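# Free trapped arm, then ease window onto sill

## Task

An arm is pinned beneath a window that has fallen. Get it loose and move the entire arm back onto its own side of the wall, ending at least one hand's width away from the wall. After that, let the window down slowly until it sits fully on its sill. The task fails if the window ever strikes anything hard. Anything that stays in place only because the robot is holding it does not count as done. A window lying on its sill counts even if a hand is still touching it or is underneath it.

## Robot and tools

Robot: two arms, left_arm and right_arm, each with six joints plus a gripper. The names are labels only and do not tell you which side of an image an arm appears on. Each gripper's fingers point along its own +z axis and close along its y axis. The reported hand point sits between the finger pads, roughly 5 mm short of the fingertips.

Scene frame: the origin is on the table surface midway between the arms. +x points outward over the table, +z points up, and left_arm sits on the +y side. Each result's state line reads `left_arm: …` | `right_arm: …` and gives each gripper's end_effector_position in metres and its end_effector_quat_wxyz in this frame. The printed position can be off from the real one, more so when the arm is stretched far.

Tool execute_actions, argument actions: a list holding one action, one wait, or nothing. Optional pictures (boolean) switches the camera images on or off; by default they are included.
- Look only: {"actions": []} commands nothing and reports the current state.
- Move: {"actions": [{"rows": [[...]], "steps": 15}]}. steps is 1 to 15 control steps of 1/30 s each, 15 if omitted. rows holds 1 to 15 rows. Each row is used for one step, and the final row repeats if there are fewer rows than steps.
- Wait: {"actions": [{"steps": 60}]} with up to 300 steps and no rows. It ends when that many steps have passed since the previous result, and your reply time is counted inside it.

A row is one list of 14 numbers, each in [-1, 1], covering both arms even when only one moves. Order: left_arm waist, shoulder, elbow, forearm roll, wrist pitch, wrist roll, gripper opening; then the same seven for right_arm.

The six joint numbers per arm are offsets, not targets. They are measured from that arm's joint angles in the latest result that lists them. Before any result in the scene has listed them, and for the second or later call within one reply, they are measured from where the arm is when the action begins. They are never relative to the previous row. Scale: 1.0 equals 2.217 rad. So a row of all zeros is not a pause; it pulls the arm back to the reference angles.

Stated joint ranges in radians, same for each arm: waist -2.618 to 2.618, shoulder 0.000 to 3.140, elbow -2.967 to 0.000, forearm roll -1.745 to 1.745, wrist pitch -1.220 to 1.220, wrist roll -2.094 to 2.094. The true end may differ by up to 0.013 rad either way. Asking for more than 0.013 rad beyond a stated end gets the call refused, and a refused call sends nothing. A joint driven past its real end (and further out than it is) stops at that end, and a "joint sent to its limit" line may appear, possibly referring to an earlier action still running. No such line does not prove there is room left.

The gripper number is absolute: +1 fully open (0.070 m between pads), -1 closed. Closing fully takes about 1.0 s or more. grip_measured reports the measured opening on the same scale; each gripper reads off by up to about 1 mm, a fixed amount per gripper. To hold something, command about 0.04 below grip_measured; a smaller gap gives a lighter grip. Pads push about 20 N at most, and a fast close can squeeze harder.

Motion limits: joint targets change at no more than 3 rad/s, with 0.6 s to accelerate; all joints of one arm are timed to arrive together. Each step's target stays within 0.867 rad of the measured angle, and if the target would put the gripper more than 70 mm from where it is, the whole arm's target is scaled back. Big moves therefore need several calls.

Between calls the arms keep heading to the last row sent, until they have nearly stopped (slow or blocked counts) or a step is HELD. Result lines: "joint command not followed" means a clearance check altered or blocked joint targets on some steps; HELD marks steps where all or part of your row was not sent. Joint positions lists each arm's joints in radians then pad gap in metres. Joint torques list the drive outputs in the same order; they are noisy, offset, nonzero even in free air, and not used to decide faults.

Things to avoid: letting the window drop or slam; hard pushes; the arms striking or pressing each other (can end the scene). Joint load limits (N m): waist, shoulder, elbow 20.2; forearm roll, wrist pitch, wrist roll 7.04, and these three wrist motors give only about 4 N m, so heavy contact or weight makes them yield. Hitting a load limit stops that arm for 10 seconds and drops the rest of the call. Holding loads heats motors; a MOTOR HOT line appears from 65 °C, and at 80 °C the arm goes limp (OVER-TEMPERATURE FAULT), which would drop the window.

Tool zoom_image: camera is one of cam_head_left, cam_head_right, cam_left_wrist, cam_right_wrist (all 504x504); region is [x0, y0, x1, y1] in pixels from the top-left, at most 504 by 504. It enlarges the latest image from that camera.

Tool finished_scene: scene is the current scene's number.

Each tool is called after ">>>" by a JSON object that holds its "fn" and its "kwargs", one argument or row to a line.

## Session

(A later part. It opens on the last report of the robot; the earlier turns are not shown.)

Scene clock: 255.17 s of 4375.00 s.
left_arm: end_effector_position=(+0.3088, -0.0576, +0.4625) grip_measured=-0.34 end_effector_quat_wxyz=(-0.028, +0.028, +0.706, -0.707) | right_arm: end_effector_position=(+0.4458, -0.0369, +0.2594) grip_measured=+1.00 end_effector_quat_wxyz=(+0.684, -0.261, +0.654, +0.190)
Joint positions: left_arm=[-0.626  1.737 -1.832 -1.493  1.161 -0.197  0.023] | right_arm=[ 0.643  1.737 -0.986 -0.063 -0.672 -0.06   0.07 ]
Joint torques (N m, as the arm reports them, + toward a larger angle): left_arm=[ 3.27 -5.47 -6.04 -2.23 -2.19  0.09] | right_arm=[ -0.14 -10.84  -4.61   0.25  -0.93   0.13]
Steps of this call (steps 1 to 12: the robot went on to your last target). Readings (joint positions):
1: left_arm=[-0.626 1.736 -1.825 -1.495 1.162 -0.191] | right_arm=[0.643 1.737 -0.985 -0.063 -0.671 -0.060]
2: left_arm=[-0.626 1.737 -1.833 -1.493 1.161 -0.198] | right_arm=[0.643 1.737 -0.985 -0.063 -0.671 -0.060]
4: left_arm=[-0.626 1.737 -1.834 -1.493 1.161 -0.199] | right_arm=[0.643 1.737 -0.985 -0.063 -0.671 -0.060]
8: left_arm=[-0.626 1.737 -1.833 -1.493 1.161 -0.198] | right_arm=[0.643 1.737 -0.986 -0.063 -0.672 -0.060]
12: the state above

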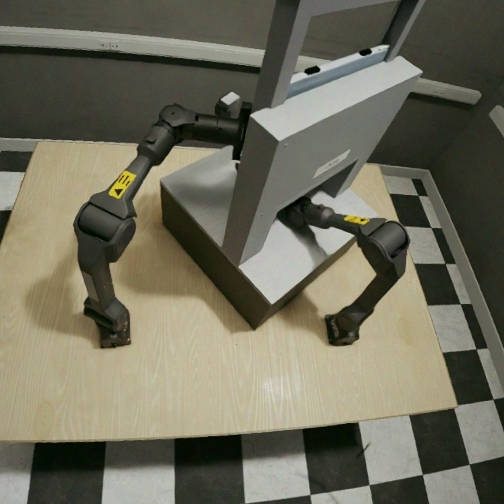

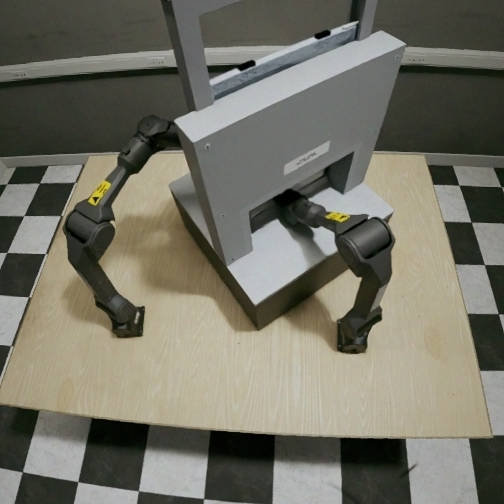

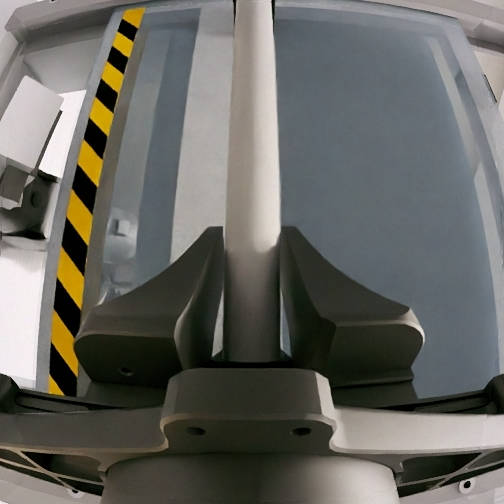

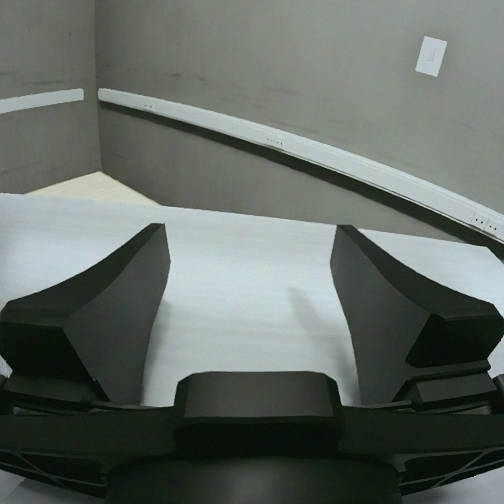

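>>> {"fn": "execute_actions", "kwargs": {
  "actions": [
    {"rows": [[0, 0.0024, -0.0091, 0.0029, 0.0009, -0.0073, -0.45, 0, 0, 0, 0, 0, 0, 1.0],[0, 0.0047, -0.0182, 0.0057, 0.0017, -0.0145, -0.45, 0, 0, 0, 0, 0, 0, 1.0],[0, 0.0071, -0.0272, 0.0086, 0.0026, -0.0218, -0.45, 0, 0, 0, 0, 0, 0, 1.0],[0, 0.0095, -0.0363, 0.0114, 0.0034, -0.029, -0.45, 0, 0, 0, 0, 0, 0, 1.0],[0, 0.0119, -0.0454, 0.0143, 0.0043, -0.0363, -0.45, 0, 0, 0, 0, 0, 0, 1.0],[0, 0.0142, -0.0545, 0.0172, 0.0051, -0.0436, -0.45, 0, 0, 0, 0, 0, 0, 1.0],[0, 0.0166, -0.0636, 0.02, 0.006, -0.0508, -0.45, 0, 0, 0, 0, 0, 0, 1.0],[0, 0.019, -0.0726, 0.0229, 0.0068, -0.0581, -0.45, 0, 0, 0, 0, 0, 0, 1.0],[0, 0.0214, -0.0817, 0.0257, 0.0077, -0.0653, -0.45, 0, 0, 0, 0, 0, 0, 1.0],[0, 0.0237, -0.0908, 0.0286, 0.0085, -0.0726, -0.45, 0, 0, 0, 0, 0, 0, 1.0],[0, 0.0261, -0.0999, 0.0315, 0.0094, -0.0799, -0.45, 0, 0, 0, 0, 0, 0, 1.0],[0, 0.0285, -0.109, 0.0343, 0.0102, -0.0871, -0.45, 0, 0, 0, 0, 0, 0, 1.0],[0, 0.0309, -0.118, 0.0372, 0.0111, -0.0944, -0.45, 0, 0, 0, 0, 0, 0, 1.0],[0, 0.0332, -0.1271, 0.04, 0.0119, -0.1016, -0.45, 0, 0, 0, 0, 0, 0, 1.0],[0, 0.0356, -0.1362, 0.0429, 0.0128, -0.1089, -0.45, 0, 0, 0, 0, 0, 0, 1.0]], "steps": 15}
  ],
  "pictures": false
}}

>>> {"fn": "execute_actions", "kwargs": {
  "actions": [
    {"steps": 12}
  ]
}}

Scene clock: 268.83 s of 4375.00 s.
left_arm: end_effector_position=(+0.3094, -0.0584, +0.5014) grip_measured=-0.35 end_effector_quat_wxyz=(-0.029, +0.028, +0.706, -0.707) | right_arm: end_effector_position=(+0.4458, -0.0369, +0.2595) grip_measured=+1.00 end_effector_quat_wxyz=(+0.684, -0.261, +0.654, +0.190)
Joint positions: left_arm=[-0.627  1.807 -2.097 -1.41   1.186 -0.409  0.023] | right_arm=[ 0.643  1.737 -0.986 -0.063 -0.672 -0.059  0.07 ]
Joint torques (N m, as the arm reports them, + toward a larger angle): left_arm=[ 2.64 -5.52 -6.88 -2.3  -2.59 -0.38] | right_arm=[ -0.12 -10.68  -4.38   0.23  -0.93   0.2 ]
Steps of this call (steps 1 to 30: the robot went on to your last target; steps 31 to 90: nothing new was sent; then 10.17 s passed at rest; steps 91 to 105: all 15 steps of this action). Readings (joint positions):
91: left_arm=[-0.627 1.738 -1.831 -1.491 1.161 -0.197] | right_arm=[0.643 1.737 -0.986 -0.063 -0.672 -0.059]
92: left_arm=[-0.627 1.739 -1.836 -1.488 1.163 -0.201] | right_arm=[0.643 1.737 -0.986 -0.063 -0.672 -0.059]
94: left_arm=[-0.627 1.749 -1.865 -1.477 1.167 -0.225] | right_arm=[0.643 1.737 -0.986 -0.063 -0.672 -0.059]
98: left_arm=[-0.627 1.770 -1.955 -1.455 1.172 -0.296] | right_arm=[0.643 1.737 -0.986 -0.063 -0.672 -0.059]
105: the state above

Scene clock: 269.23 s of 4375.00 s.
left_arm: end_effector_position=(+0.3094, -0.0582, +0.5064) grip_measured=-0.35 end_effector_quat_wxyz=(-0.029, +0.027, +0.706, -0.707) | right_arm: end_effector_position=(+0.4458, -0.0369, +0.2595) grip_measured=+1.00 end_effector_quat_wxyz=(+0.684, -0.261, +0.654, +0.190)
Joint positions: left_arm=[-0.627  1.817 -2.134 -1.399  1.188 -0.44   0.023] | right_arm=[ 0.643  1.737 -0.986 -0.063 -0.672 -0.059  0.07 ]
Joint torques (N m, as the arm reports them, + toward a larger angle): left_arm=[ 3.56 -6.57 -5.63 -1.96 -2.01 -0.06] | right_arm=[ -0.11 -10.62  -4.28   0.23  -0.92   0.16]
Steps of this call (steps 1 to 12: the robot went on to your last target). Readings (joint positions):
1: left_arm=[-0.627 1.812 -2.116 -1.405 1.187 -0.424] | right_arm=[0.643 1.737 -0.986 -0.063 -0.672 -0.059]
2: left_arm=[-0.627 1.815 -2.128 -1.401 1.187 -0.434] | right_arm=[0.643 1.737 -0.986 -0.063 -0.672 -0.059]
4: left_arm=[-0.627 1.817 -2.136 -1.399 1.187 -0.440] | right_arm=[0.643 1.737 -0.986 -0.063 -0.672 -0.059]
8: left_arm=[-0.627 1.817 -2.135 -1.399 1.187 -0.440] | right_arm=[0.643 1.737 -0.986 -0.063 -0.672 -0.059]
12: the state above

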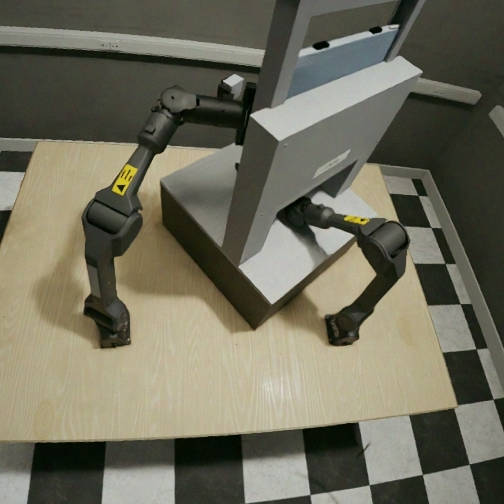

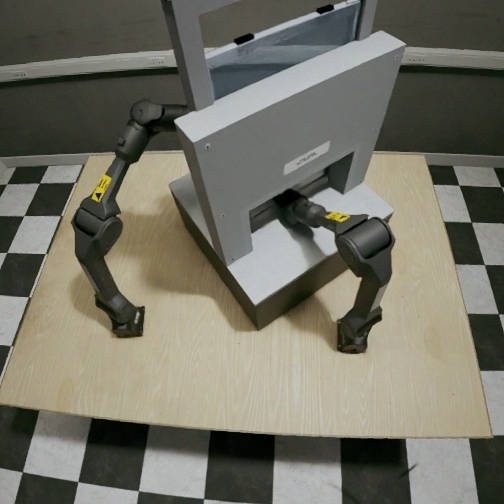

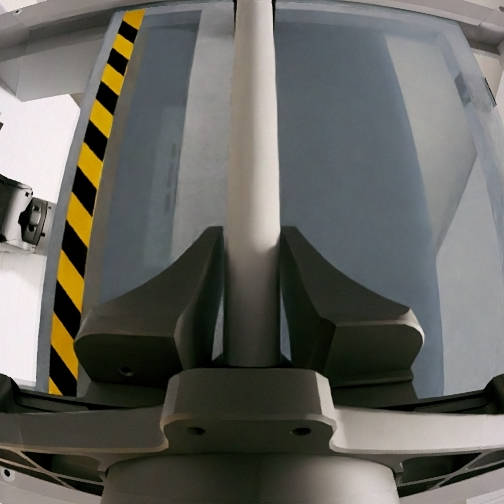

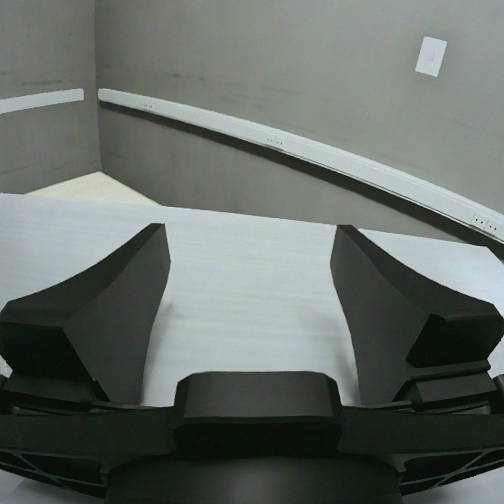

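>>> {"fn": "execute_actions", "kwargs": {
  "actions": [
    {"rows": [[0, 0, 0, 0, 0, 0, -0.45, 0, -0.1442, 0.1632, 0, -0.0152, 0, 1.0]], "steps": 15}
  ],
  "pictures": false
}}

>>> {"fn": "execute_actions", "kwargs": {
  "actions": [
    {"steps": 10}
  ]
}}

Scene clock: 297.53 s of 4375.00 s.
left_arm: end_effector_position=(+0.3093, -0.0579, +0.5064) grip_measured=-0.35 end_effector_quat_wxyz=(-0.028, +0.028, +0.707, -0.706) | right_arm: end_effector_position=(+0.3677, -0.0912, +0.2623) grip_measured=+1.00 end_effector_quat_wxyz=(+0.681, -0.262, +0.657, +0.190)
Joint positions: left_arm=[-0.626  1.817 -2.134 -1.398  1.189 -0.439  0.023] | right_arm=[ 0.643  1.418 -0.627 -0.063 -0.705 -0.06   0.07 ]
Joint torques (N m, as the arm reports them, + toward a larger angle): left_arm=[ 4.21 -7.77 -7.58 -2.85 -1.89 -0.31] | right_arm=[-0.19 -4.85 -3.76  0.23 -0.88  0.07]
Steps of this call (steps 1 to 30: the robot went on to your last target; steps 31 to 90: nothing new was sent; then 24.80 s passed at rest; steps 91 to 105: all 15 steps of this action). Readings (joint positions):
91: left_arm=[-0.626 1.816 -2.134 -1.398 1.189 -0.439] | right_arm=[0.643 1.736 -0.985 -0.063 -0.672 -0.060]
92: left_arm=[-0.626 1.816 -2.134 -1.398 1.189 -0.439] | right_arm=[0.643 1.731 -0.980 -0.063 -0.672 -0.060]
94: left_arm=[-0.626 1.816 -2.134 -1.398 1.189 -0.439] | right_arm=[0.643 1.705 -0.949 -0.063 -0.675 -0.060]
98: left_arm=[-0.626 1.816 -2.134 -1.398 1.189 -0.439] | right_arm=[0.643 1.590 -0.819 -0.063 -0.687 -0.060]
105: the state above

Scene clock: 297.87 s of 4375.00 s.
left_arm: end_effector_position=(+0.3093, -0.0580, +0.5065) grip_measured=-0.35 end_effector_quat_wxyz=(-0.029, +0.028, +0.706, -0.707) | right_arm: end_effector_position=(+0.3671, -0.0917, +0.2613) grip_measured=+1.00 end_effector_quat_wxyz=(+0.680, -0.262, +0.657, +0.190)
Joint positions: left_arm=[-0.626  1.817 -2.134 -1.399  1.189 -0.439  0.023] | right_arm=[ 0.643  1.417 -0.623 -0.063 -0.705 -0.06   0.07 ]
Joint torques (N m, as the arm reports them, + toward a larger angle): left_arm=[ 3.62 -7.51 -7.58 -2.91 -2.06 -0.33] | right_arm=[-0.12 -5.66 -4.16  0.23 -0.91  0.11]
Steps of this call (steps 1 to 10: the robot went on to your last target). Readings (joint positions):
1: left_arm=[-0.626 1.817 -2.134 -1.398 1.189 -0.439] | right_arm=[0.643 1.415 -0.623 -0.063 -0.705 -0.060]
2: left_arm=[-0.626 1.817 -2.134 -1.398 1.189 -0.439] | right_arm=[0.643 1.415 -0.622 -0.063 -0.705 -0.060]
4: left_arm=[-0.626 1.817 -2.134 -1.398 1.189 -0.439] | right_arm=[0.643 1.416 -0.622 -0.063 -0.705 -0.060]
8: left_arm=[-0.626 1.817 -2.134 -1.399 1.189 -0.439] | right_arm=[0.643 1.417 -0.623 -0.063 -0.705 -0.060]
10: the state above

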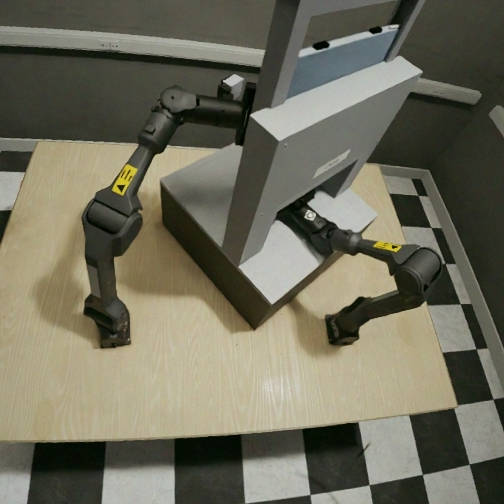

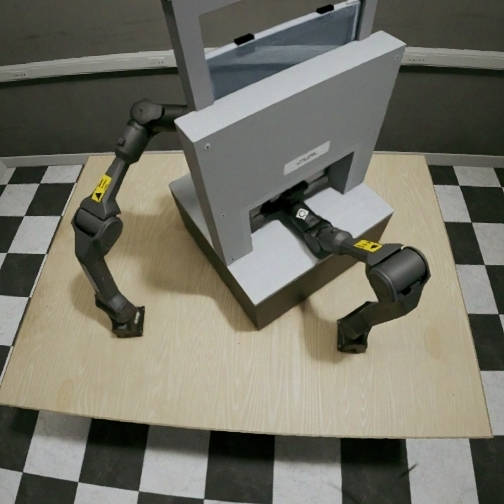

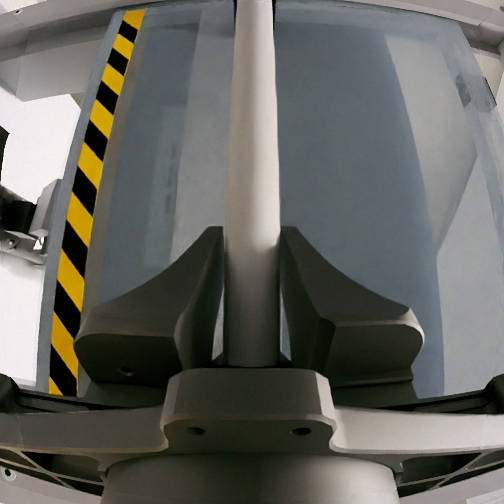

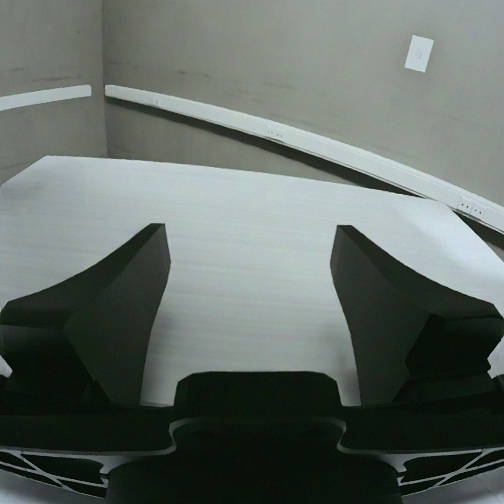

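>>> {"fn": "execute_actions", "kwargs": {
  "actions": [
    {"rows": [[0, 0, 0, 0, 0, 0, -0.45, 0, -0.1914, 0.1333, 0, 0.0573, 0, 1.0]], "steps": 15}
  ],
  "pictures": false
}}

>>> {"fn": "execute_actions", "kwargs": {
  "actions": [
    {"steps": 15}
  ]
}}

Scene clock: 303.00 s of 4375.00 s.
left_arm: end_effector_position=(+0.3093, -0.0582, +0.5065) grip_measured=-0.35 end_effector_quat_wxyz=(-0.029, +0.027, +0.706, -0.707) | right_arm: end_effector_position=(+0.2893, -0.1479, +0.2633) grip_measured=+1.00 end_effector_quat_wxyz=(+0.682, -0.262, +0.657, +0.187)
Joint positions: left_arm=[-0.627  1.817 -2.134 -1.399  1.188 -0.44   0.023] | right_arm=[ 0.643  1.009 -0.34  -0.063 -0.584 -0.059  0.07 ]
Joint torques (N m, as the arm reports them, + toward a larger angle): left_arm=[ 3.41 -6.73 -6.26 -2.48 -2.13 -0.24] | right_arm=[-0.12 -0.97 -3.57  0.23 -0.75  0.23]
Steps of this call (steps 1 to 15: the robot went on to your last target; steps 16 to 90: nothing new was sent; then 1.63 s passed at rest; steps 91 to 105: all 15 steps of this action). Readings (joint positions):
91: left_arm=[-0.627 1.817 -2.134 -1.399 1.188 -0.440] | right_arm=[0.643 1.417 -0.624 -0.063 -0.705 -0.059]
92: left_arm=[-0.627 1.817 -2.134 -1.399 1.188 -0.440] | right_arm=[0.643 1.412 -0.621 -0.063 -0.704 -0.059]
94: left_arm=[-0.627 1.817 -2.134 -1.399 1.188 -0.440] | right_arm=[0.643 1.382 -0.601 -0.063 -0.695 -0.059]
98: left_arm=[-0.627 1.817 -2.134 -1.399 1.188 -0.440] | right_arm=[0.643 1.251 -0.509 -0.063 -0.656 -0.059]
105: the state above

Scene clock: 303.50 s of 4375.00 s.
left_arm: end_effector_position=(+0.3093, -0.0581, +0.5065) grip_measured=-0.35 end_effector_quat_wxyz=(-0.029, +0.027, +0.706, -0.707) | right_arm: end_effector_position=(+0.2862, -0.1502, +0.2614) grip_measured=+1.00 end_effector_quat_wxyz=(+0.681, -0.262, +0.658, +0.186)
Joint positions: left_arm=[-0.627  1.817 -2.134 -1.399  1.189 -0.44   0.023] | right_arm=[ 0.643  0.993 -0.327 -0.063 -0.578 -0.059  0.07 ]
Joint torques (N m, as the arm reports them, + toward a larger angle): left_arm=[ 3.83 -7.1  -6.14 -2.37 -1.95 -0.15] | right_arm=[-0.14 -1.43 -4.37  0.23 -0.85  0.17]
Steps of this call (steps 1 to 15: the robot went on to your last target). Readings (joint positions):
1: left_arm=[-0.627 1.817 -2.134 -1.399 1.188 -0.440] | right_arm=[0.643 0.998 -0.332 -0.063 -0.580 -0.059]
2: left_arm=[-0.627 1.817 -2.134 -1.399 1.188 -0.440] | right_arm=[0.643 0.991 -0.327 -0.063 -0.578 -0.059]
4: left_arm=[-0.627 1.817 -2.134 -1.399 1.188 -0.440] | right_arm=[0.643 0.991 -0.327 -0.063 -0.578 -0.059]
8: left_arm=[-0.627 1.817 -2.134 -1.399 1.188 -0.440] | right_arm=[0.643 0.993 -0.327 -0.063 -0.578 -0.059]
15: the state above

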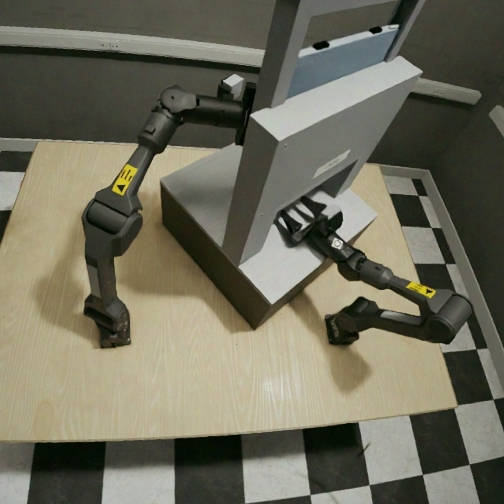

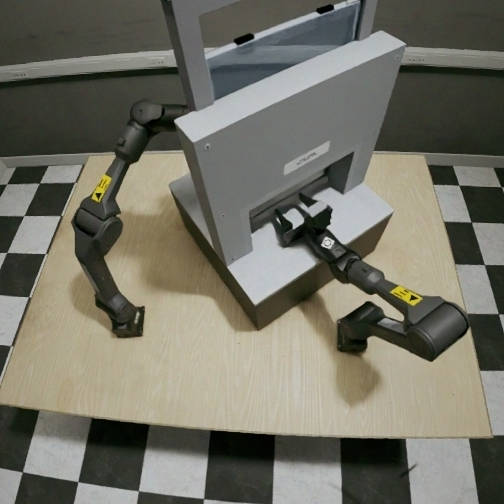

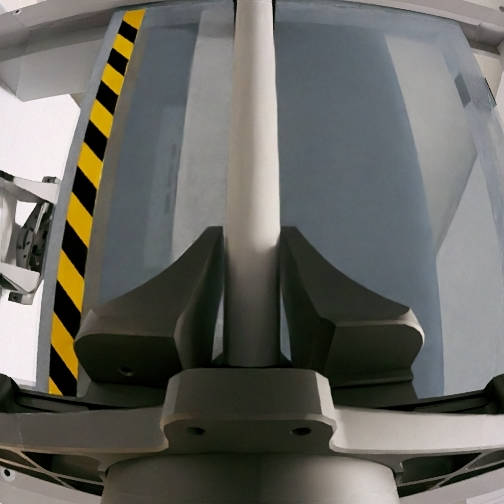

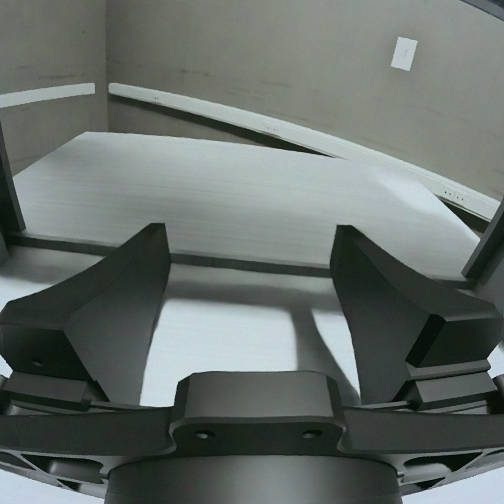

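>>> {"fn": "execute_actions", "kwargs": {
  "actions": [
    {"rows": [[0, 0, 0, 0, 0, 0, -0.45, 0, -0.1925, 0.052, 0, 0.1402, 0, 1.0]], "steps": 15}
  ],
  "pictures": false
}}

>>> {"fn": "execute_actions", "kwargs": {
  "actions": [
    {"steps": 15}
  ]
}}

Scene clock: 309.13 s of 4375.00 s.
left_arm: end_effector_position=(+0.3093, -0.0580, +0.5065) grip_measured=-0.35 end_effector_quat_wxyz=(-0.029, +0.028, +0.706, -0.707) | right_arm: end_effector_position=(+0.2333, -0.1918, +0.2629) grip_measured=+1.00 end_effector_quat_wxyz=(+0.685, -0.259, +0.658, +0.178)
Joint positions: left_arm=[-0.626  1.817 -2.134 -1.399  1.189 -0.439  0.023] | right_arm=[ 0.643  0.583 -0.217 -0.063 -0.281 -0.06   0.07 ]
Joint torques (N m, as the arm reports them, + toward a larger angle): left_arm=[ 4.05 -7.62 -5.96 -2.18 -1.79 -0.13] | right_arm=[-0.13  2.63 -3.57  0.21 -0.76  0.06]
Steps of this call (steps 1 to 15: the robot went on to your last target; steps 16 to 90: nothing new was sent; then 2.13 s passed at rest; steps 91 to 105: all 15 steps of this action). Readings (joint positions):
91: left_arm=[-0.626 1.817 -2.134 -1.399 1.189 -0.439] | right_arm=[0.643 0.992 -0.328 -0.063 -0.578 -0.060]
92: left_arm=[-0.626 1.817 -2.134 -1.399 1.189 -0.439] | right_arm=[0.643 0.987 -0.328 -0.063 -0.574 -0.060]
94: left_arm=[-0.626 1.817 -2.134 -1.399 1.189 -0.439] | right_arm=[0.643 0.957 -0.321 -0.063 -0.552 -0.060]
98: left_arm=[-0.626 1.817 -2.134 -1.399 1.189 -0.439] | right_arm=[0.643 0.827 -0.284 -0.063 -0.456 -0.060]
105: the state above

Scene clock: 309.63 s of 4375.00 s.
left_arm: end_effector_position=(+0.3093, -0.0580, +0.5065) grip_measured=-0.35 end_effector_quat_wxyz=(-0.029, +0.028, +0.706, -0.707) | right_arm: end_effector_position=(+0.2312, -0.1935, +0.2616) grip_measured=+1.00 end_effector_quat_wxyz=(+0.684, -0.259, +0.659, +0.178)
Joint positions: left_arm=[-0.626  1.817 -2.134 -1.399  1.189 -0.439  0.023] | right_arm=[ 0.643  0.566 -0.211 -0.063 -0.267 -0.06   0.07 ]
Joint torques (N m, as the arm reports them, + toward a larger angle): left_arm=[ 3.69 -7.25 -6.08 -2.3  -1.91 -0.22] | right_arm=[-0.13  1.72 -3.9   0.21 -0.97  0.12]
Steps of this call (steps 1 to 15: the robot went on to your last target). Readings (joint positions):
1: left_arm=[-0.626 1.817 -2.134 -1.399 1.189 -0.439] | right_arm=[0.643 0.571 -0.213 -0.063 -0.272 -0.060]
2: left_arm=[-0.626 1.817 -2.134 -1.399 1.189 -0.439] | right_arm=[0.643 0.565 -0.212 -0.063 -0.267 -0.060]
4: left_arm=[-0.626 1.817 -2.134 -1.399 1.189 -0.439] | right_arm=[0.643 0.564 -0.211 -0.063 -0.266 -0.060]
8: left_arm=[-0.626 1.817 -2.134 -1.399 1.189 -0.439] | right_arm=[0.643 0.566 -0.211 -0.063 -0.267 -0.060]
15: the state above

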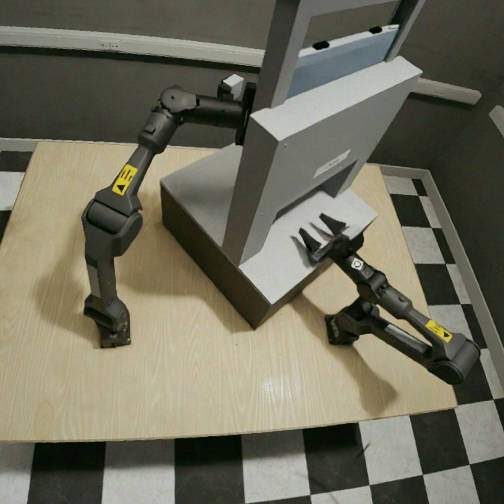

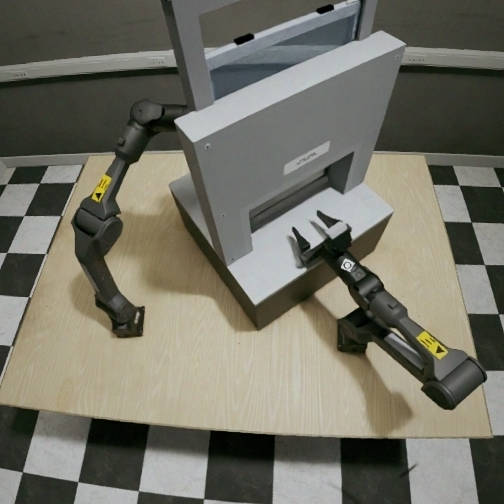

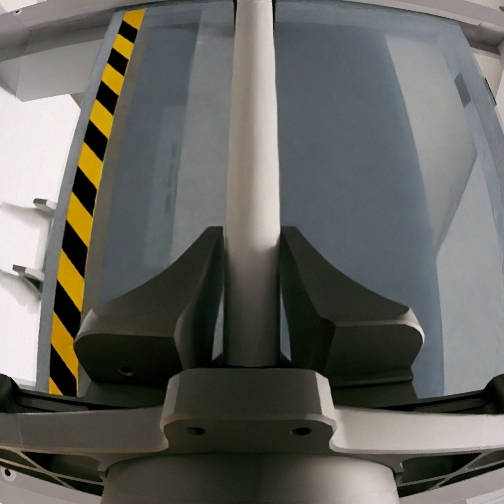

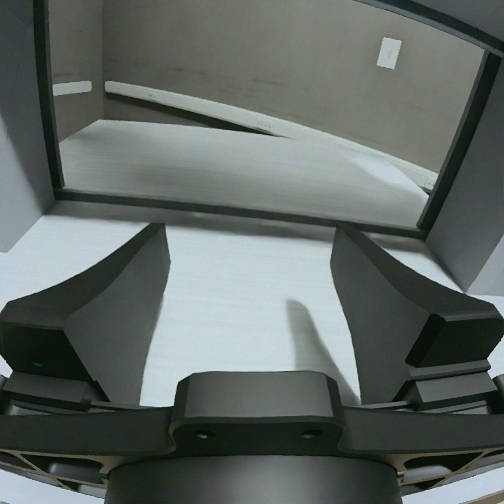

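>>> {"fn": "execute_actions", "kwargs": {
  "actions": [
    {"rows": [[0, -0.0356, 0.1367, -0.0417, -0.0126, 0.1092, -0.45, -0.47, 0, 0, 0, 0, 0, 1.0]], "steps": 15}
  ],
  "pictures": false
}}

>>> {"fn": "execute_actions", "kwargs": {
  "actions": [
    {"steps": 25}
  ]
}}

Scene clock: 326.97 s of 4375.00 s.
left_arm: end_effector_position=(+0.3100, -0.0583, +0.4599) grip_measured=-0.35 end_effector_quat_wxyz=(-0.028, +0.027, +0.708, -0.706) | right_arm: end_effector_position=(+0.2774, -0.3130, +0.2618) grip_measured=+1.00 end_effector_quat_wxyz=(+0.707, -0.082, +0.703, -0.002)
Joint positions: left_arm=[-0.627  1.739 -1.829 -1.49   1.159 -0.196  0.023] | right_arm=[ 0.128  0.566 -0.212 -0.063 -0.267 -0.059  0.07 ]
Joint torques (N m, as the arm reports them, + toward a larger angle): left_arm=[ 3.19 -7.46 -7.78 -2.83 -1.68 -0.22] | right_arm=[-0.3   1.56 -4.93  0.2  -0.91  0.25]
Steps of this call (steps 1 to 15: the robot went on to your last target; steps 16 to 90: nothing new was sent; then 13.83 s passed at rest; steps 91 to 105: all 15 steps of this action). Readings (joint positions):
91: left_arm=[-0.627 1.817 -2.134 -1.399 1.189 -0.440] | right_arm=[0.642 0.566 -0.212 -0.063 -0.267 -0.059]
92: left_arm=[-0.627 1.816 -2.129 -1.402 1.187 -0.436] | right_arm=[0.636 0.566 -0.212 -0.063 -0.267 -0.059]
94: left_arm=[-0.627 1.807 -2.100 -1.413 1.183 -0.412] | right_arm=[0.606 0.566 -0.212 -0.063 -0.267 -0.059]
98: left_arm=[-0.626 1.773 -1.969 -1.451 1.173 -0.307] | right_arm=[0.476 0.566 -0.212 -0.063 -0.267 -0.059]
105: the state above

Scene clock: 327.80 s of 4375.00 s.
left_arm: end_effector_position=(+0.3097, -0.0581, +0.4611) grip_measured=-0.35 end_effector_quat_wxyz=(-0.028, +0.027, +0.707, -0.706) | right_arm: end_effector_position=(+0.2575, -0.4427, +0.2618) grip_measured=+1.00 end_effector_quat_wxyz=(+0.682, +0.104, +0.700, -0.186)
Joint positions: left_arm=[-0.627  1.739 -1.831 -1.491  1.159 -0.197  0.023] | right_arm=[-0.399  0.566 -0.212 -0.063 -0.267 -0.059  0.07 ]
Joint torques (N m, as the arm reports them, + toward a larger angle): left_arm=[ 3.75 -9.61 -8.5  -3.45 -0.7  -0.38] | right_arm=[ 1.01  1.6  -4.25  0.16 -0.85  0.17]
Steps of this call (steps 1 to 25: the robot went on to your last target). Readings (joint positions):
1: left_arm=[-0.627 1.739 -1.829 -1.490 1.159 -0.196] | right_arm=[0.078 0.566 -0.212 -0.063 -0.267 -0.059]
2: left_arm=[-0.627 1.739 -1.829 -1.490 1.159 -0.196] | right_arm=[0.029 0.566 -0.212 -0.063 -0.267 -0.059]
4: left_arm=[-0.627 1.739 -1.829 -1.490 1.159 -0.196] | right_arm=[-0.071 0.566 -0.212 -0.063 -0.267 -0.059]
8: left_arm=[-0.627 1.739 -1.830 -1.490 1.159 -0.196] | right_arm=[-0.262 0.566 -0.212 -0.063 -0.267 -0.059]
25: the state above

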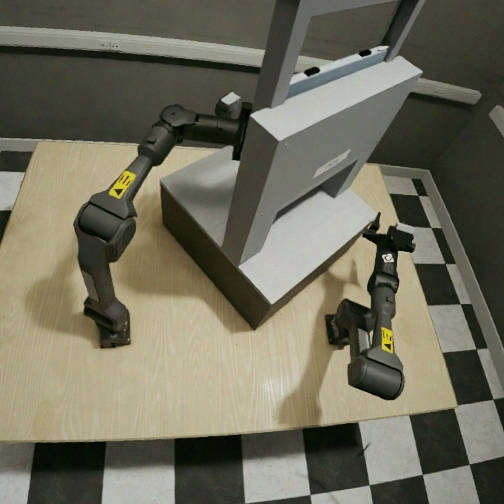

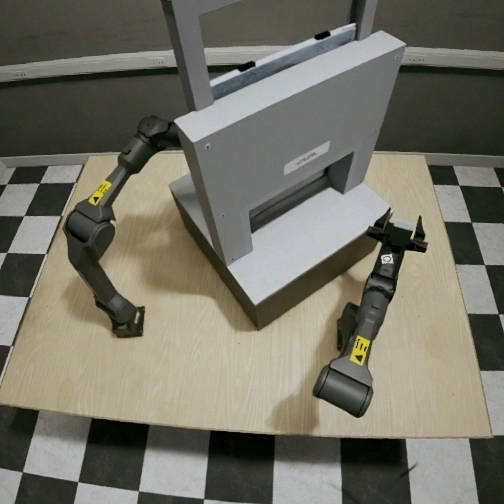

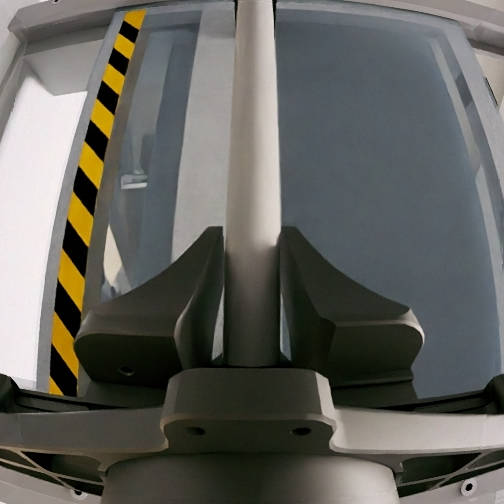

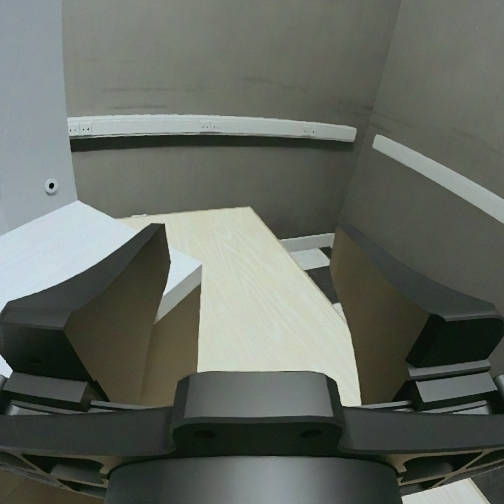

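>>> {"fn": "execute_actions", "kwargs": {
  "actions": [
    {"rows": [[0, -0.014, 0.1001, -0.0338, -0.0027, 0.0893, -0.45, -0.2255, 0, 0, 0, 0, 0, 1.0]], "steps": 15}
  ],
  "pictures": false
}}

>>> {"fn": "execute_actions", "kwargs": {
  "actions": [
    {"steps": 10}
  ],
  "pictures": false
}}

Scene clock: 332.20 s of 4375.00 s.
left_arm: end_effector_position=(+0.3097, -0.0578, +0.4136) grip_measured=-0.35 end_effector_quat_wxyz=(-0.030, +0.025, +0.710, -0.703) | right_arm: end_effector_position=(+0.1897, -0.5334, +0.2616) grip_measured=+1.00 end_effector_quat_wxyz=(+0.622, +0.258, +0.659, -0.335)
Joint positions: left_arm=[-0.626  1.708 -1.607 -1.565  1.152  0.002  0.023] | right_arm=[-0.852  0.566 -0.211 -0.063 -0.267 -0.06   0.07 ]
Joint torques (N m, as the arm reports them, + toward a larger angle): left_arm=[  1.25 -10.69  -8.34  -3.28   0.79  -0.44] | right_arm=[ 1.38  1.56 -3.44  0.01 -0.63  0.07]
Steps of this call (steps 1 to 15: the robot went on to your last target; steps 16 to 90: nothing new was sent; then 0.90 s passed at rest; steps 91 to 105: all 15 steps of this action). Readings (joint positions):
91: left_arm=[-0.626 1.738 -1.831 -1.491 1.161 -0.197] | right_arm=[-0.399 0.566 -0.211 -0.063 -0.267 -0.060]
92: left_arm=[-0.626 1.737 -1.826 -1.495 1.160 -0.193] | right_arm=[-0.405 0.566 -0.211 -0.063 -0.267 -0.060]
94: left_arm=[-0.626 1.731 -1.797 -1.509 1.157 -0.166] | right_arm=[-0.435 0.566 -0.211 -0.063 -0.267 -0.060]
98: left_arm=[-0.626 1.715 -1.674 -1.546 1.155 -0.056] | right_arm=[-0.565 0.566 -0.211 -0.063 -0.267 -0.060]
105: the state above

Scene clock: 332.53 s of 4375.00 s.
left_arm: end_effector_position=(+0.3096, -0.0578, +0.4142) grip_measured=-0.35 end_effector_quat_wxyz=(-0.030, +0.025, +0.710, -0.703) | right_arm: end_effector_position=(+0.1805, -0.5408, +0.2616) grip_measured=+1.00 end_effector_quat_wxyz=(+0.614, +0.273, +0.653, -0.349)
Joint positions: left_arm=[-0.626  1.708 -1.609 -1.565  1.152  0.001  0.023] | right_arm=[-0.899  0.566 -0.211 -0.063 -0.267 -0.06   0.07 ]
Joint torques (N m, as the arm reports them, + toward a larger angle): left_arm=[  0.8  -10.94  -8.56  -3.34   0.96  -0.46] | right_arm=[ 1.19  1.59 -3.73  0.01 -0.65  0.12]
Steps of this call (steps 1 to 10: the robot went on to your last target). Readings (joint positions):
1: left_arm=[-0.626 1.708 -1.608 -1.565 1.152 0.002] | right_arm=[-0.873 0.566 -0.211 -0.063 -0.267 -0.060]
2: left_arm=[-0.626 1.708 -1.608 -1.565 1.152 0.002] | right_arm=[-0.888 0.566 -0.211 -0.063 -0.267 -0.060]
4: left_arm=[-0.626 1.708 -1.608 -1.565 1.152 0.002] | right_arm=[-0.901 0.566 -0.211 -0.063 -0.267 -0.060]
8: left_arm=[-0.626 1.708 -1.609 -1.565 1.152 0.001] | right_arm=[-0.899 0.566 -0.211 -0.063 -0.267 -0.060]
10: the state above

>>> {"fn": "execute_actions", "kwargs": {
  "actions": [
    {"rows": [[0, -0.0002, 0.0657, -0.0338, 0.0033, 0.077, -0.45, 0, 0, 0, 0, 0, 0, 1.0]], "steps": 15}
  ]
}}

Scene clock: 337.30 s of 4375.00 s.
left_arm: end_effector_position=(+0.3094, -0.0579, +0.3796) grip_measured=-0.35 end_effector_quat_wxyz=(-0.028, +0.028, +0.707, -0.707) | right_arm: end_effector_position=(+0.1806, -0.5407, +0.2617) grip_measured=+1.00 end_effector_quat_wxyz=(+0.615, +0.273, +0.652, -0.349)
Joint positions: left_arm=[-0.626  1.708 -1.462 -1.641  1.158  0.173  0.023] | right_arm=[-0.899  0.566 -0.212 -0.063 -0.267 -0.059  0.07 ]
Joint torques (N m, as the arm reports them, + toward a larger angle): left_arm=[ -0.65 -10.9   -8.23  -2.8    2.6   -0.35] | right_arm=[ 0.32  1.57 -4.45  0.01 -0.82  0.18]
Steps of this call (steps 1 to 30: the robot went on to your last target; steps 31 to 90: nothing new was sent; then 1.27 s passed at rest; steps 91 to 105: all 15 steps of this action). Readings (joint positions):
91: left_arm=[-0.626 1.708 -1.609 -1.566 1.153 0.001] | right_arm=[-0.899 0.566 -0.212 -0.063 -0.267 -0.059]
92: left_arm=[-0.626 1.707 -1.605 -1.570 1.153 0.006] | right_arm=[-0.899 0.566 -0.212 -0.063 -0.267 -0.059]
94: left_arm=[-0.626 1.705 -1.582 -1.588 1.153 0.036] | right_arm=[-0.899 0.566 -0.212 -0.063 -0.267 -0.059]
98: left_arm=[-0.626 1.706 -1.487 -1.628 1.157 0.143] | right_arm=[-0.899 0.566 -0.212 -0.063 -0.267 -0.059]
105: the state above

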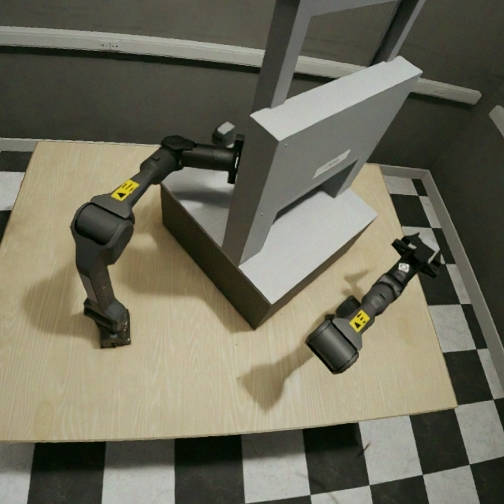

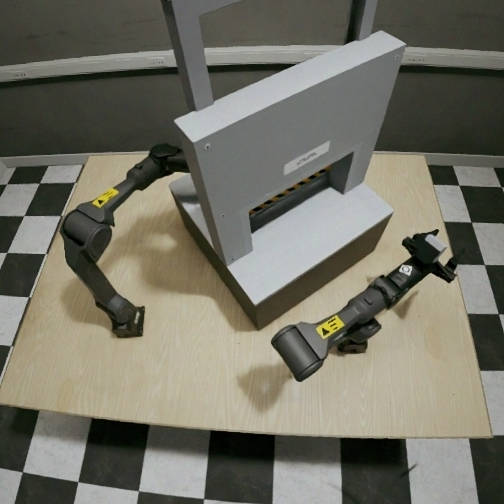

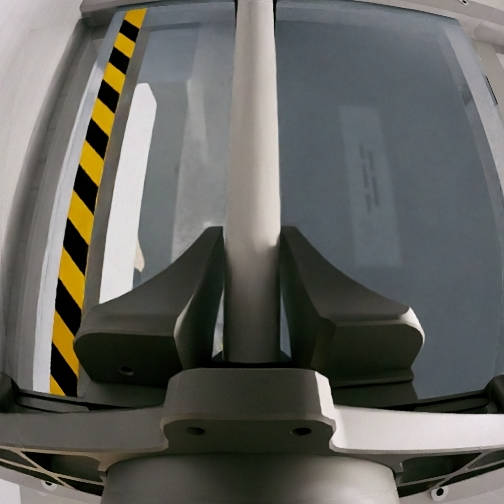

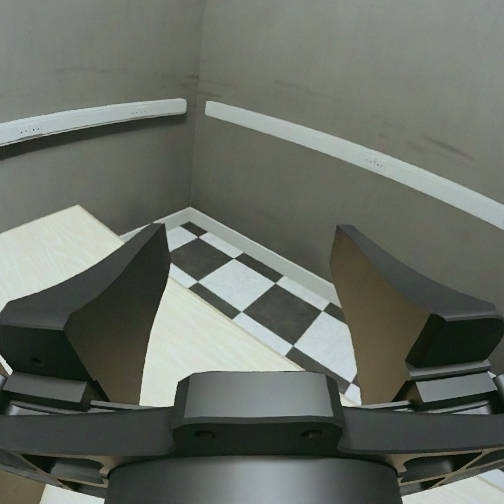

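>>> {"fn": "zoom_image", "kwargs": {
  "camera": "cam_head_right",
  "region": [235, 140, 375, 260]
}}

Region (235, 140, 375, 260) of cam_head_right's 504x504 image, scaled by 3.600, with more detail than that image has; it fills the top 432 rows of this view, and the rest is white.

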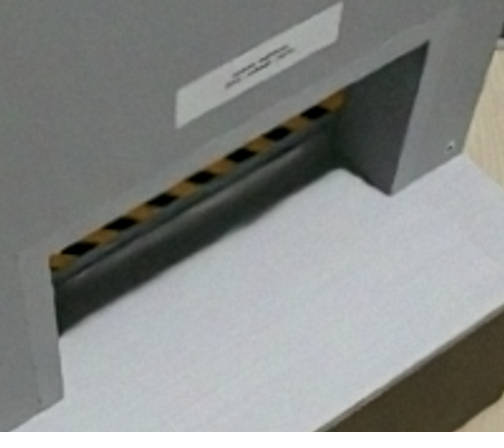

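>>> {"fn": "execute_actions", "kwargs": {
  "actions": [
    {"rows": [[0, 0.0001, 0.001, -0.0005, 0.0001, 0.0013, -0.45, 0, 0, 0, 0, 0, 0, 1.0],[0, 0.0003, 0.0021, -0.001, 0.0002, 0.0025, -0.45, 0, 0, 0, 0, 0, 0, 1.0],[0, 0.0004, 0.0031, -0.0015, 0.0003, 0.0038, -0.45, 0, 0, 0, 0, 0, 0, 1.0],[0, 0.0005, 0.0041, -0.002, 0.0004, 0.005, -0.45, 0, 0, 0, 0, 0, 0, 1.0],[0, 0.0007, 0.0051, -0.0025, 0.0005, 0.0063, -0.45, 0, 0, 0, 0, 0, 0, 1.0],[0, 0.0008, 0.0062, -0.003, 0.0006, 0.0076, -0.45, 0, 0, 0, 0, 0, 0, 1.0],[0, 0.0009, 0.0072, -0.0035, 0.0007, 0.0088, -0.45, 0, 0, 0, 0, 0, 0, 1.0],[0, 0.0011, 0.0082, -0.004, 0.0009, 0.0101, -0.45, 0, 0, 0, 0, 0, 0, 1.0],[0, 0.0012, 0.0092, -0.0045, 0.001, 0.0113, -0.45, 0, 0, 0, 0, 0, 0, 1.0],[0, 0.0013, 0.0103, -0.005, 0.0011, 0.0126, -0.45, 0, 0, 0, 0, 0, 0, 1.0],[0, 0.0015, 0.0113, -0.0055, 0.0012, 0.0139, -0.45, 0, 0, 0, 0, 0, 0, 1.0],[0, 0.0016, 0.0123, -0.006, 0.0013, 0.0151, -0.45, 0, 0, 0, 0, 0, 0, 1.0],[0, 0.0017, 0.0133, -0.0065, 0.0014, 0.0164, -0.45, 0, 0, 0, 0, 0, 0, 1.0],[0, 0.0019, 0.0144, -0.007, 0.0015, 0.0176, -0.45, 0, 0, 0, 0, 0, 0, 1.0],[0, 0.002, 0.0154, -0.0075, 0.0016, 0.0189, -0.45, 0, 0, 0, 0, 0, 0, 1.0]], "steps": 15}
  ],
  "pictures": false
}}

>>> {"fn": "execute_actions", "kwargs": {
  "actions": [
    {"rows": [[0, 0.0001, 0.001, -0.0005, 0.0001, 0.0013, -0.45, 0, 0, 0, 0, 0, 0, 1.0],[0, 0.0003, 0.0021, -0.001, 0.0002, 0.0025, -0.45, 0, 0, 0, 0, 0, 0, 1.0],[0, 0.0004, 0.0031, -0.0015, 0.0003, 0.0038, -0.45, 0, 0, 0, 0, 0, 0, 1.0],[0, 0.0005, 0.0041, -0.002, 0.0004, 0.005, -0.45, 0, 0, 0, 0, 0, 0, 1.0],[0, 0.0007, 0.0051, -0.0025, 0.0005, 0.0063, -0.45, 0, 0, 0, 0, 0, 0, 1.0],[0, 0.0008, 0.0062, -0.003, 0.0006, 0.0076, -0.45, 0, 0, 0, 0, 0, 0, 1.0],[0, 0.0009, 0.0072, -0.0035, 0.0007, 0.0088, -0.45, 0, 0, 0, 0, 0, 0, 1.0],[0, 0.0011, 0.0082, -0.004, 0.0009, 0.0101, -0.45, 0, 0, 0, 0, 0, 0, 1.0],[0, 0.0012, 0.0092, -0.0045, 0.001, 0.0113, -0.45, 0, 0, 0, 0, 0, 0, 1.0],[0, 0.0013, 0.0103, -0.005, 0.0011, 0.0126, -0.45, 0, 0, 0, 0, 0, 0, 1.0],[0, 0.0015, 0.0113, -0.0055, 0.0012, 0.0139, -0.45, 0, 0, 0, 0, 0, 0, 1.0],[0, 0.0016, 0.0123, -0.006, 0.0013, 0.0151, -0.45, 0, 0, 0, 0, 0, 0, 1.0],[0, 0.0017, 0.0133, -0.0065, 0.0014, 0.0164, -0.45, 0, 0, 0, 0, 0, 0, 1.0],[0, 0.0019, 0.0144, -0.007, 0.0015, 0.0176, -0.45, 0, 0, 0, 0, 0, 0, 1.0],[0, 0.002, 0.0154, -0.0075, 0.0016, 0.0189, -0.45, 0, 0, 0, 0, 0, 0, 1.0]], "steps": 15}
  ],
  "pictures": false
}}

Scene clock: 365.97 s of 4375.00 s.
left_arm: end_effector_position=(+0.3092, -0.0578, +0.3703) grip_measured=-0.35 end_effector_quat_wxyz=(-0.028, +0.028, +0.706, -0.707) | right_arm: end_effector_position=(+0.1805, -0.5408, +0.2616) grip_measured=+1.00 end_effector_quat_wxyz=(+0.614, +0.273, +0.653, -0.349)
Joint positions: left_arm=[-0.626  1.711 -1.429 -1.657  1.163  0.214  0.023] | right_arm=[-0.899  0.566 -0.211 -0.063 -0.267 -0.06   0.07 ]
Joint torques (N m, as the arm reports them, + toward a larger angle): left_arm=[-0.73 -9.82 -5.92 -2.47  2.55 -0.09] | right_arm=[ 0.14  1.58 -3.74  0.01 -0.81  0.11]
Steps of this call (steps 1 to 15: the robot went on to your last target; steps 16 to 90: nothing new was sent; then 25.17 s passed at rest; steps 91 to 105: all 15 steps of this action). Readings (joint positions):
91: left_arm=[-0.626 1.708 -1.463 -1.640 1.159 0.172] | right_arm=[-0.899 0.566 -0.211 -0.063 -0.267 -0.060]
92: left_arm=[-0.626 1.708 -1.461 -1.642 1.160 0.175] | right_arm=[-0.899 0.566 -0.211 -0.063 -0.267 -0.060]
94: left_arm=[-0.626 1.708 -1.456 -1.645 1.160 0.181] | right_arm=[-0.899 0.566 -0.211 -0.063 -0.267 -0.060]
98: left_arm=[-0.626 1.709 -1.446 -1.649 1.161 0.193] | right_arm=[-0.899 0.566 -0.211 -0.063 -0.267 -0.060]
105: the state above

Scene clock: 366.47 s of 4375.00 s.
left_arm: end_effector_position=(+0.3094, -0.0578, +0.3606) grip_measured=-0.35 end_effector_quat_wxyz=(-0.028, +0.028, +0.706, -0.707) | right_arm: end_effector_position=(+0.1805, -0.5408, +0.2616) grip_measured=+1.00 end_effector_quat_wxyz=(+0.614, +0.274, +0.653, -0.349)
Joint positions: left_arm=[-0.626  1.716 -1.395 -1.674  1.166  0.255  0.023] | right_arm=[-0.899  0.566 -0.211 -0.063 -0.267 -0.06   0.07 ]
Joint torques (N m, as the arm reports them, + toward a larger angle): left_arm=[ -0.83 -10.39  -6.08  -2.25   2.71  -0.04] | right_arm=[ 0.08  1.58 -3.6   0.01 -0.83  0.1 ]
Steps of this call (steps 1 to 15: all 15 steps of this action). Readings (joint positions):
1: left_arm=[-0.626 1.711 -1.427 -1.658 1.164 0.216] | right_arm=[-0.899 0.566 -0.211 -0.063 -0.267 -0.060]
2: left_arm=[-0.626 1.712 -1.425 -1.659 1.164 0.218] | right_arm=[-0.899 0.566 -0.211 -0.063 -0.267 -0.060]
4: left_arm=[-0.626 1.712 -1.421 -1.662 1.164 0.224] | right_arm=[-0.899 0.566 -0.211 -0.063 -0.267 -0.060]
8: left_arm=[-0.626 1.713 -1.411 -1.666 1.165 0.235] | right_arm=[-0.899 0.566 -0.211 -0.063 -0.267 -0.060]
15: the state above

>>> {"fn": "execute_actions", "kwargs": {
  "actions": [
    {"rows": [[0, 0.0002, 0.001, -0.0005, 0.0001, 0.0012, -0.45, 0, 0, 0, 0, 0, 0, 1.0],[0, 0.0004, 0.0019, -0.001, 0.0003, 0.0025, -0.45, 0, 0, 0, 0, 0, 0, 1.0],[0, 0.0006, 0.0029, -0.0015, 0.0004, 0.0037, -0.45, 0, 0, 0, 0, 0, 0, 1.0],[0, 0.0008, 0.0039, -0.0019, 0.0005, 0.005, -0.45, 0, 0, 0, 0, 0, 0, 1.0],[0, 0.001, 0.0048, -0.0024, 0.0007, 0.0062, -0.45, 0, 0, 0, 0, 0, 0, 1.0],[0, 0.0012, 0.0058, -0.0029, 0.0008, 0.0075, -0.45, 0, 0, 0, 0, 0, 0, 1.0],[0, 0.0014, 0.0068, -0.0034, 0.0009, 0.0087, -0.45, 0, 0, 0, 0, 0, 0, 1.0],[0, 0.0016, 0.0077, -0.0039, 0.0011, 0.01, -0.45, 0, 0, 0, 0, 0, 0, 1.0],[0, 0.0018, 0.0087, -0.0044, 0.0012, 0.0112, -0.45, 0, 0, 0, 0, 0, 0, 1.0],[0, 0.002, 0.0097, -0.0049, 0.0013, 0.0125, -0.45, 0, 0, 0, 0, 0, 0, 1.0],[0, 0.0022, 0.0106, -0.0054, 0.0015, 0.0137, -0.45, 0, 0, 0, 0, 0, 0, 1.0],[0, 0.0024, 0.0116, -0.0058, 0.0016, 0.015, -0.45, 0, 0, 0, 0, 0, 0, 1.0],[0, 0.0026, 0.0126, -0.0063, 0.0017, 0.0162, -0.45, 0, 0, 0, 0, 0, 0, 1.0],[0, 0.0028, 0.0135, -0.0068, 0.0019, 0.0175, -0.45, 0, 0, 0, 0, 0, 0, 1.0],[0, 0.003, 0.0145, -0.0073, 0.002, 0.0187, -0.45, 0, 0, 0, 0, 0, 0, 1.0]], "steps": 15}
  ]
}}

Scene clock: 378.07 s of 4375.00 s.
left_arm: end_effector_position=(+0.3095, -0.0579, +0.3512) grip_measured=-0.35 end_effector_quat_wxyz=(-0.027, +0.028, +0.706, -0.707) | right_arm: end_effector_position=(+0.1805, -0.5408, +0.2616) grip_measured=+1.00 end_effector_quat_wxyz=(+0.614, +0.274, +0.653, -0.349)
Joint positions: left_arm=[-0.626  1.721 -1.364 -1.69   1.169  0.295  0.023] | right_arm=[-0.899  0.566 -0.211 -0.063 -0.267 -0.06   0.07 ]
Joint torques (N m, as the arm reports them, + toward a larger angle): left_arm=[-1.09 -9.77 -5.64 -2.11  2.72 -0.13] | right_arm=[ 0.63  1.56 -3.67  0.   -0.83  0.09]
Steps of this call (steps 1 to 15: the robot went on to your last target; steps 16 to 90: nothing new was sent; then 8.10 s passed at rest; steps 91 to 105: all 15 steps of this action). Readings (joint positions):
91: left_arm=[-0.626 1.716 -1.394 -1.673 1.166 0.256] | right_arm=[-0.899 0.566 -0.211 -0.063 -0.267 -0.060]
92: left_arm=[-0.626 1.716 -1.394 -1.674 1.166 0.257] | right_arm=[-0.899 0.566 -0.211 -0.063 -0.267 -0.060]
94: left_arm=[-0.626 1.716 -1.391 -1.679 1.166 0.262] | right_arm=[-0.899 0.566 -0.211 -0.063 -0.267 -0.060]
98: left_arm=[-0.626 1.717 -1.381 -1.683 1.166 0.275] | right_arm=[-0.899 0.566 -0.211 -0.063 -0.267 -0.060]
105: the state above

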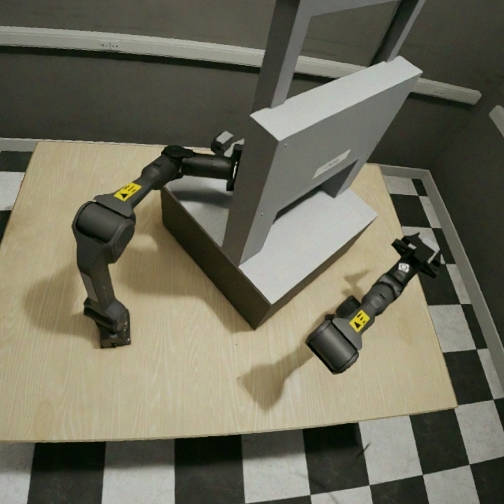

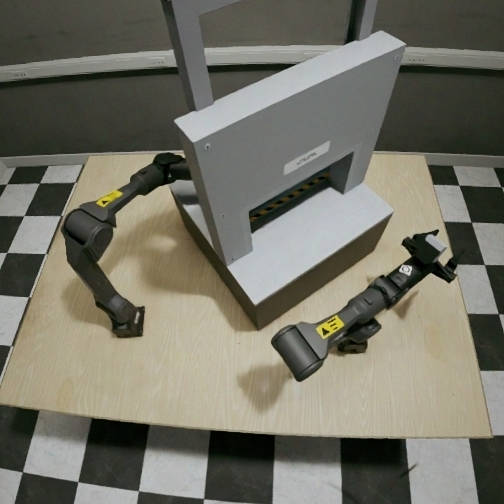

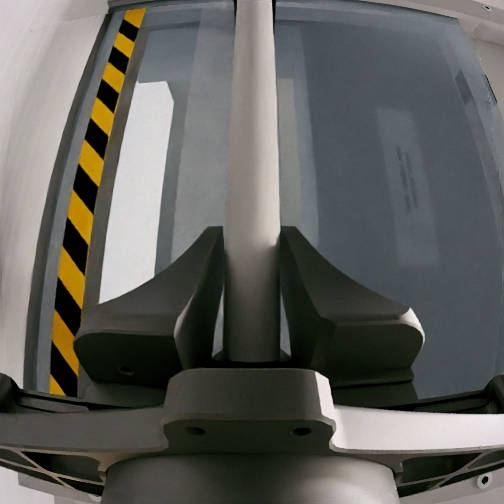

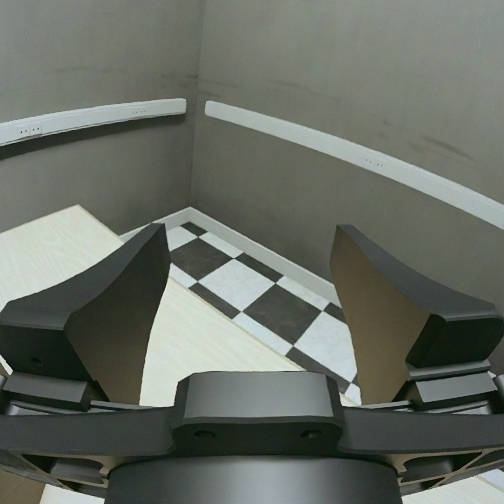

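>>> {"fn": "execute_actions", "kwargs": {
  "actions": [
    {"rows": [[0, 0.0002, 0.0007, -0.0004, 0.0001, 0.0009, -0.45, 0, 0, 0, 0, 0, 0, 1.0],[0, 0.0004, 0.0013, -0.0007, 0.0002, 0.0018, -0.45, 0, 0, 0, 0, 0, 0, 1.0],[0, 0.0006, 0.002, -0.0011, 0.0004, 0.0028, -0.45, 0, 0, 0, 0, 0, 0, 1.0],[0, 0.0008, 0.0027, -0.0014, 0.0005, 0.0037, -0.45, 0, 0, 0, 0, 0, 0, 1.0],[0, 0.001, 0.0034, -0.0018, 0.0006, 0.0046, -0.45, 0, 0, 0, 0, 0, 0, 1.0],[0, 0.0011, 0.004, -0.0021, 0.0007, 0.0055, -0.45, 0, 0, 0, 0, 0, 0, 1.0],[0, 0.0013, 0.0047, -0.0025, 0.0008, 0.0064, -0.45, 0, 0, 0, 0, 0, 0, 1.0],[0, 0.0015, 0.0054, -0.0028, 0.001, 0.0074, -0.45, 0, 0, 0, 0, 0, 0, 1.0],[0, 0.0017, 0.006, -0.0032, 0.0011, 0.0083, -0.45, 0, 0, 0, 0, 0, 0, 1.0],[0, 0.0019, 0.0067, -0.0035, 0.0012, 0.0092, -0.45, 0, 0, 0, 0, 0, 0, 1.0]], "steps": 15}
  ],
  "pictures": false
}}

Scene clock: 388.13 s of 4375.00 s.
left_arm: end_effector_position=(+0.3097, -0.0579, +0.3460) grip_measured=-0.35 end_effector_quat_wxyz=(-0.027, +0.028, +0.706, -0.707) | right_arm: end_effector_position=(+0.1805, -0.5408, +0.2616) grip_measured=+1.00 end_effector_quat_wxyz=(+0.614, +0.274, +0.653, -0.349)
Joint positions: left_arm=[-0.626  1.725 -1.349 -1.697  1.172  0.316  0.023] | right_arm=[-0.899  0.566 -0.211 -0.063 -0.267 -0.06   0.07 ]
Joint torques (N m, as the arm reports them, + toward a larger angle): left_arm=[-1.07 -9.39 -6.07 -2.19  2.52 -0.13] | right_arm=[ 0.63  1.58 -3.7   0.   -0.82  0.09]
Steps of this call (steps 1 to 15: the robot went on to your last target; steps 16 to 90: nothing new was sent; then 6.57 s passed at rest; steps 91 to 105: all 15 steps of this action). Readings (joint positions):
91: left_arm=[-0.626 1.722 -1.363 -1.690 1.170 0.296] | right_arm=[-0.899 0.566 -0.211 -0.063 -0.267 -0.060]
92: left_arm=[-0.626 1.722 -1.363 -1.690 1.170 0.297] | right_arm=[-0.899 0.566 -0.211 -0.063 -0.267 -0.060]
94: left_arm=[-0.626 1.722 -1.361 -1.691 1.170 0.301] | right_arm=[-0.899 0.566 -0.211 -0.063 -0.267 -0.060]
98: left_arm=[-0.626 1.724 -1.354 -1.695 1.171 0.310] | right_arm=[-0.899 0.566 -0.211 -0.063 -0.267 -0.060]
105: the state above


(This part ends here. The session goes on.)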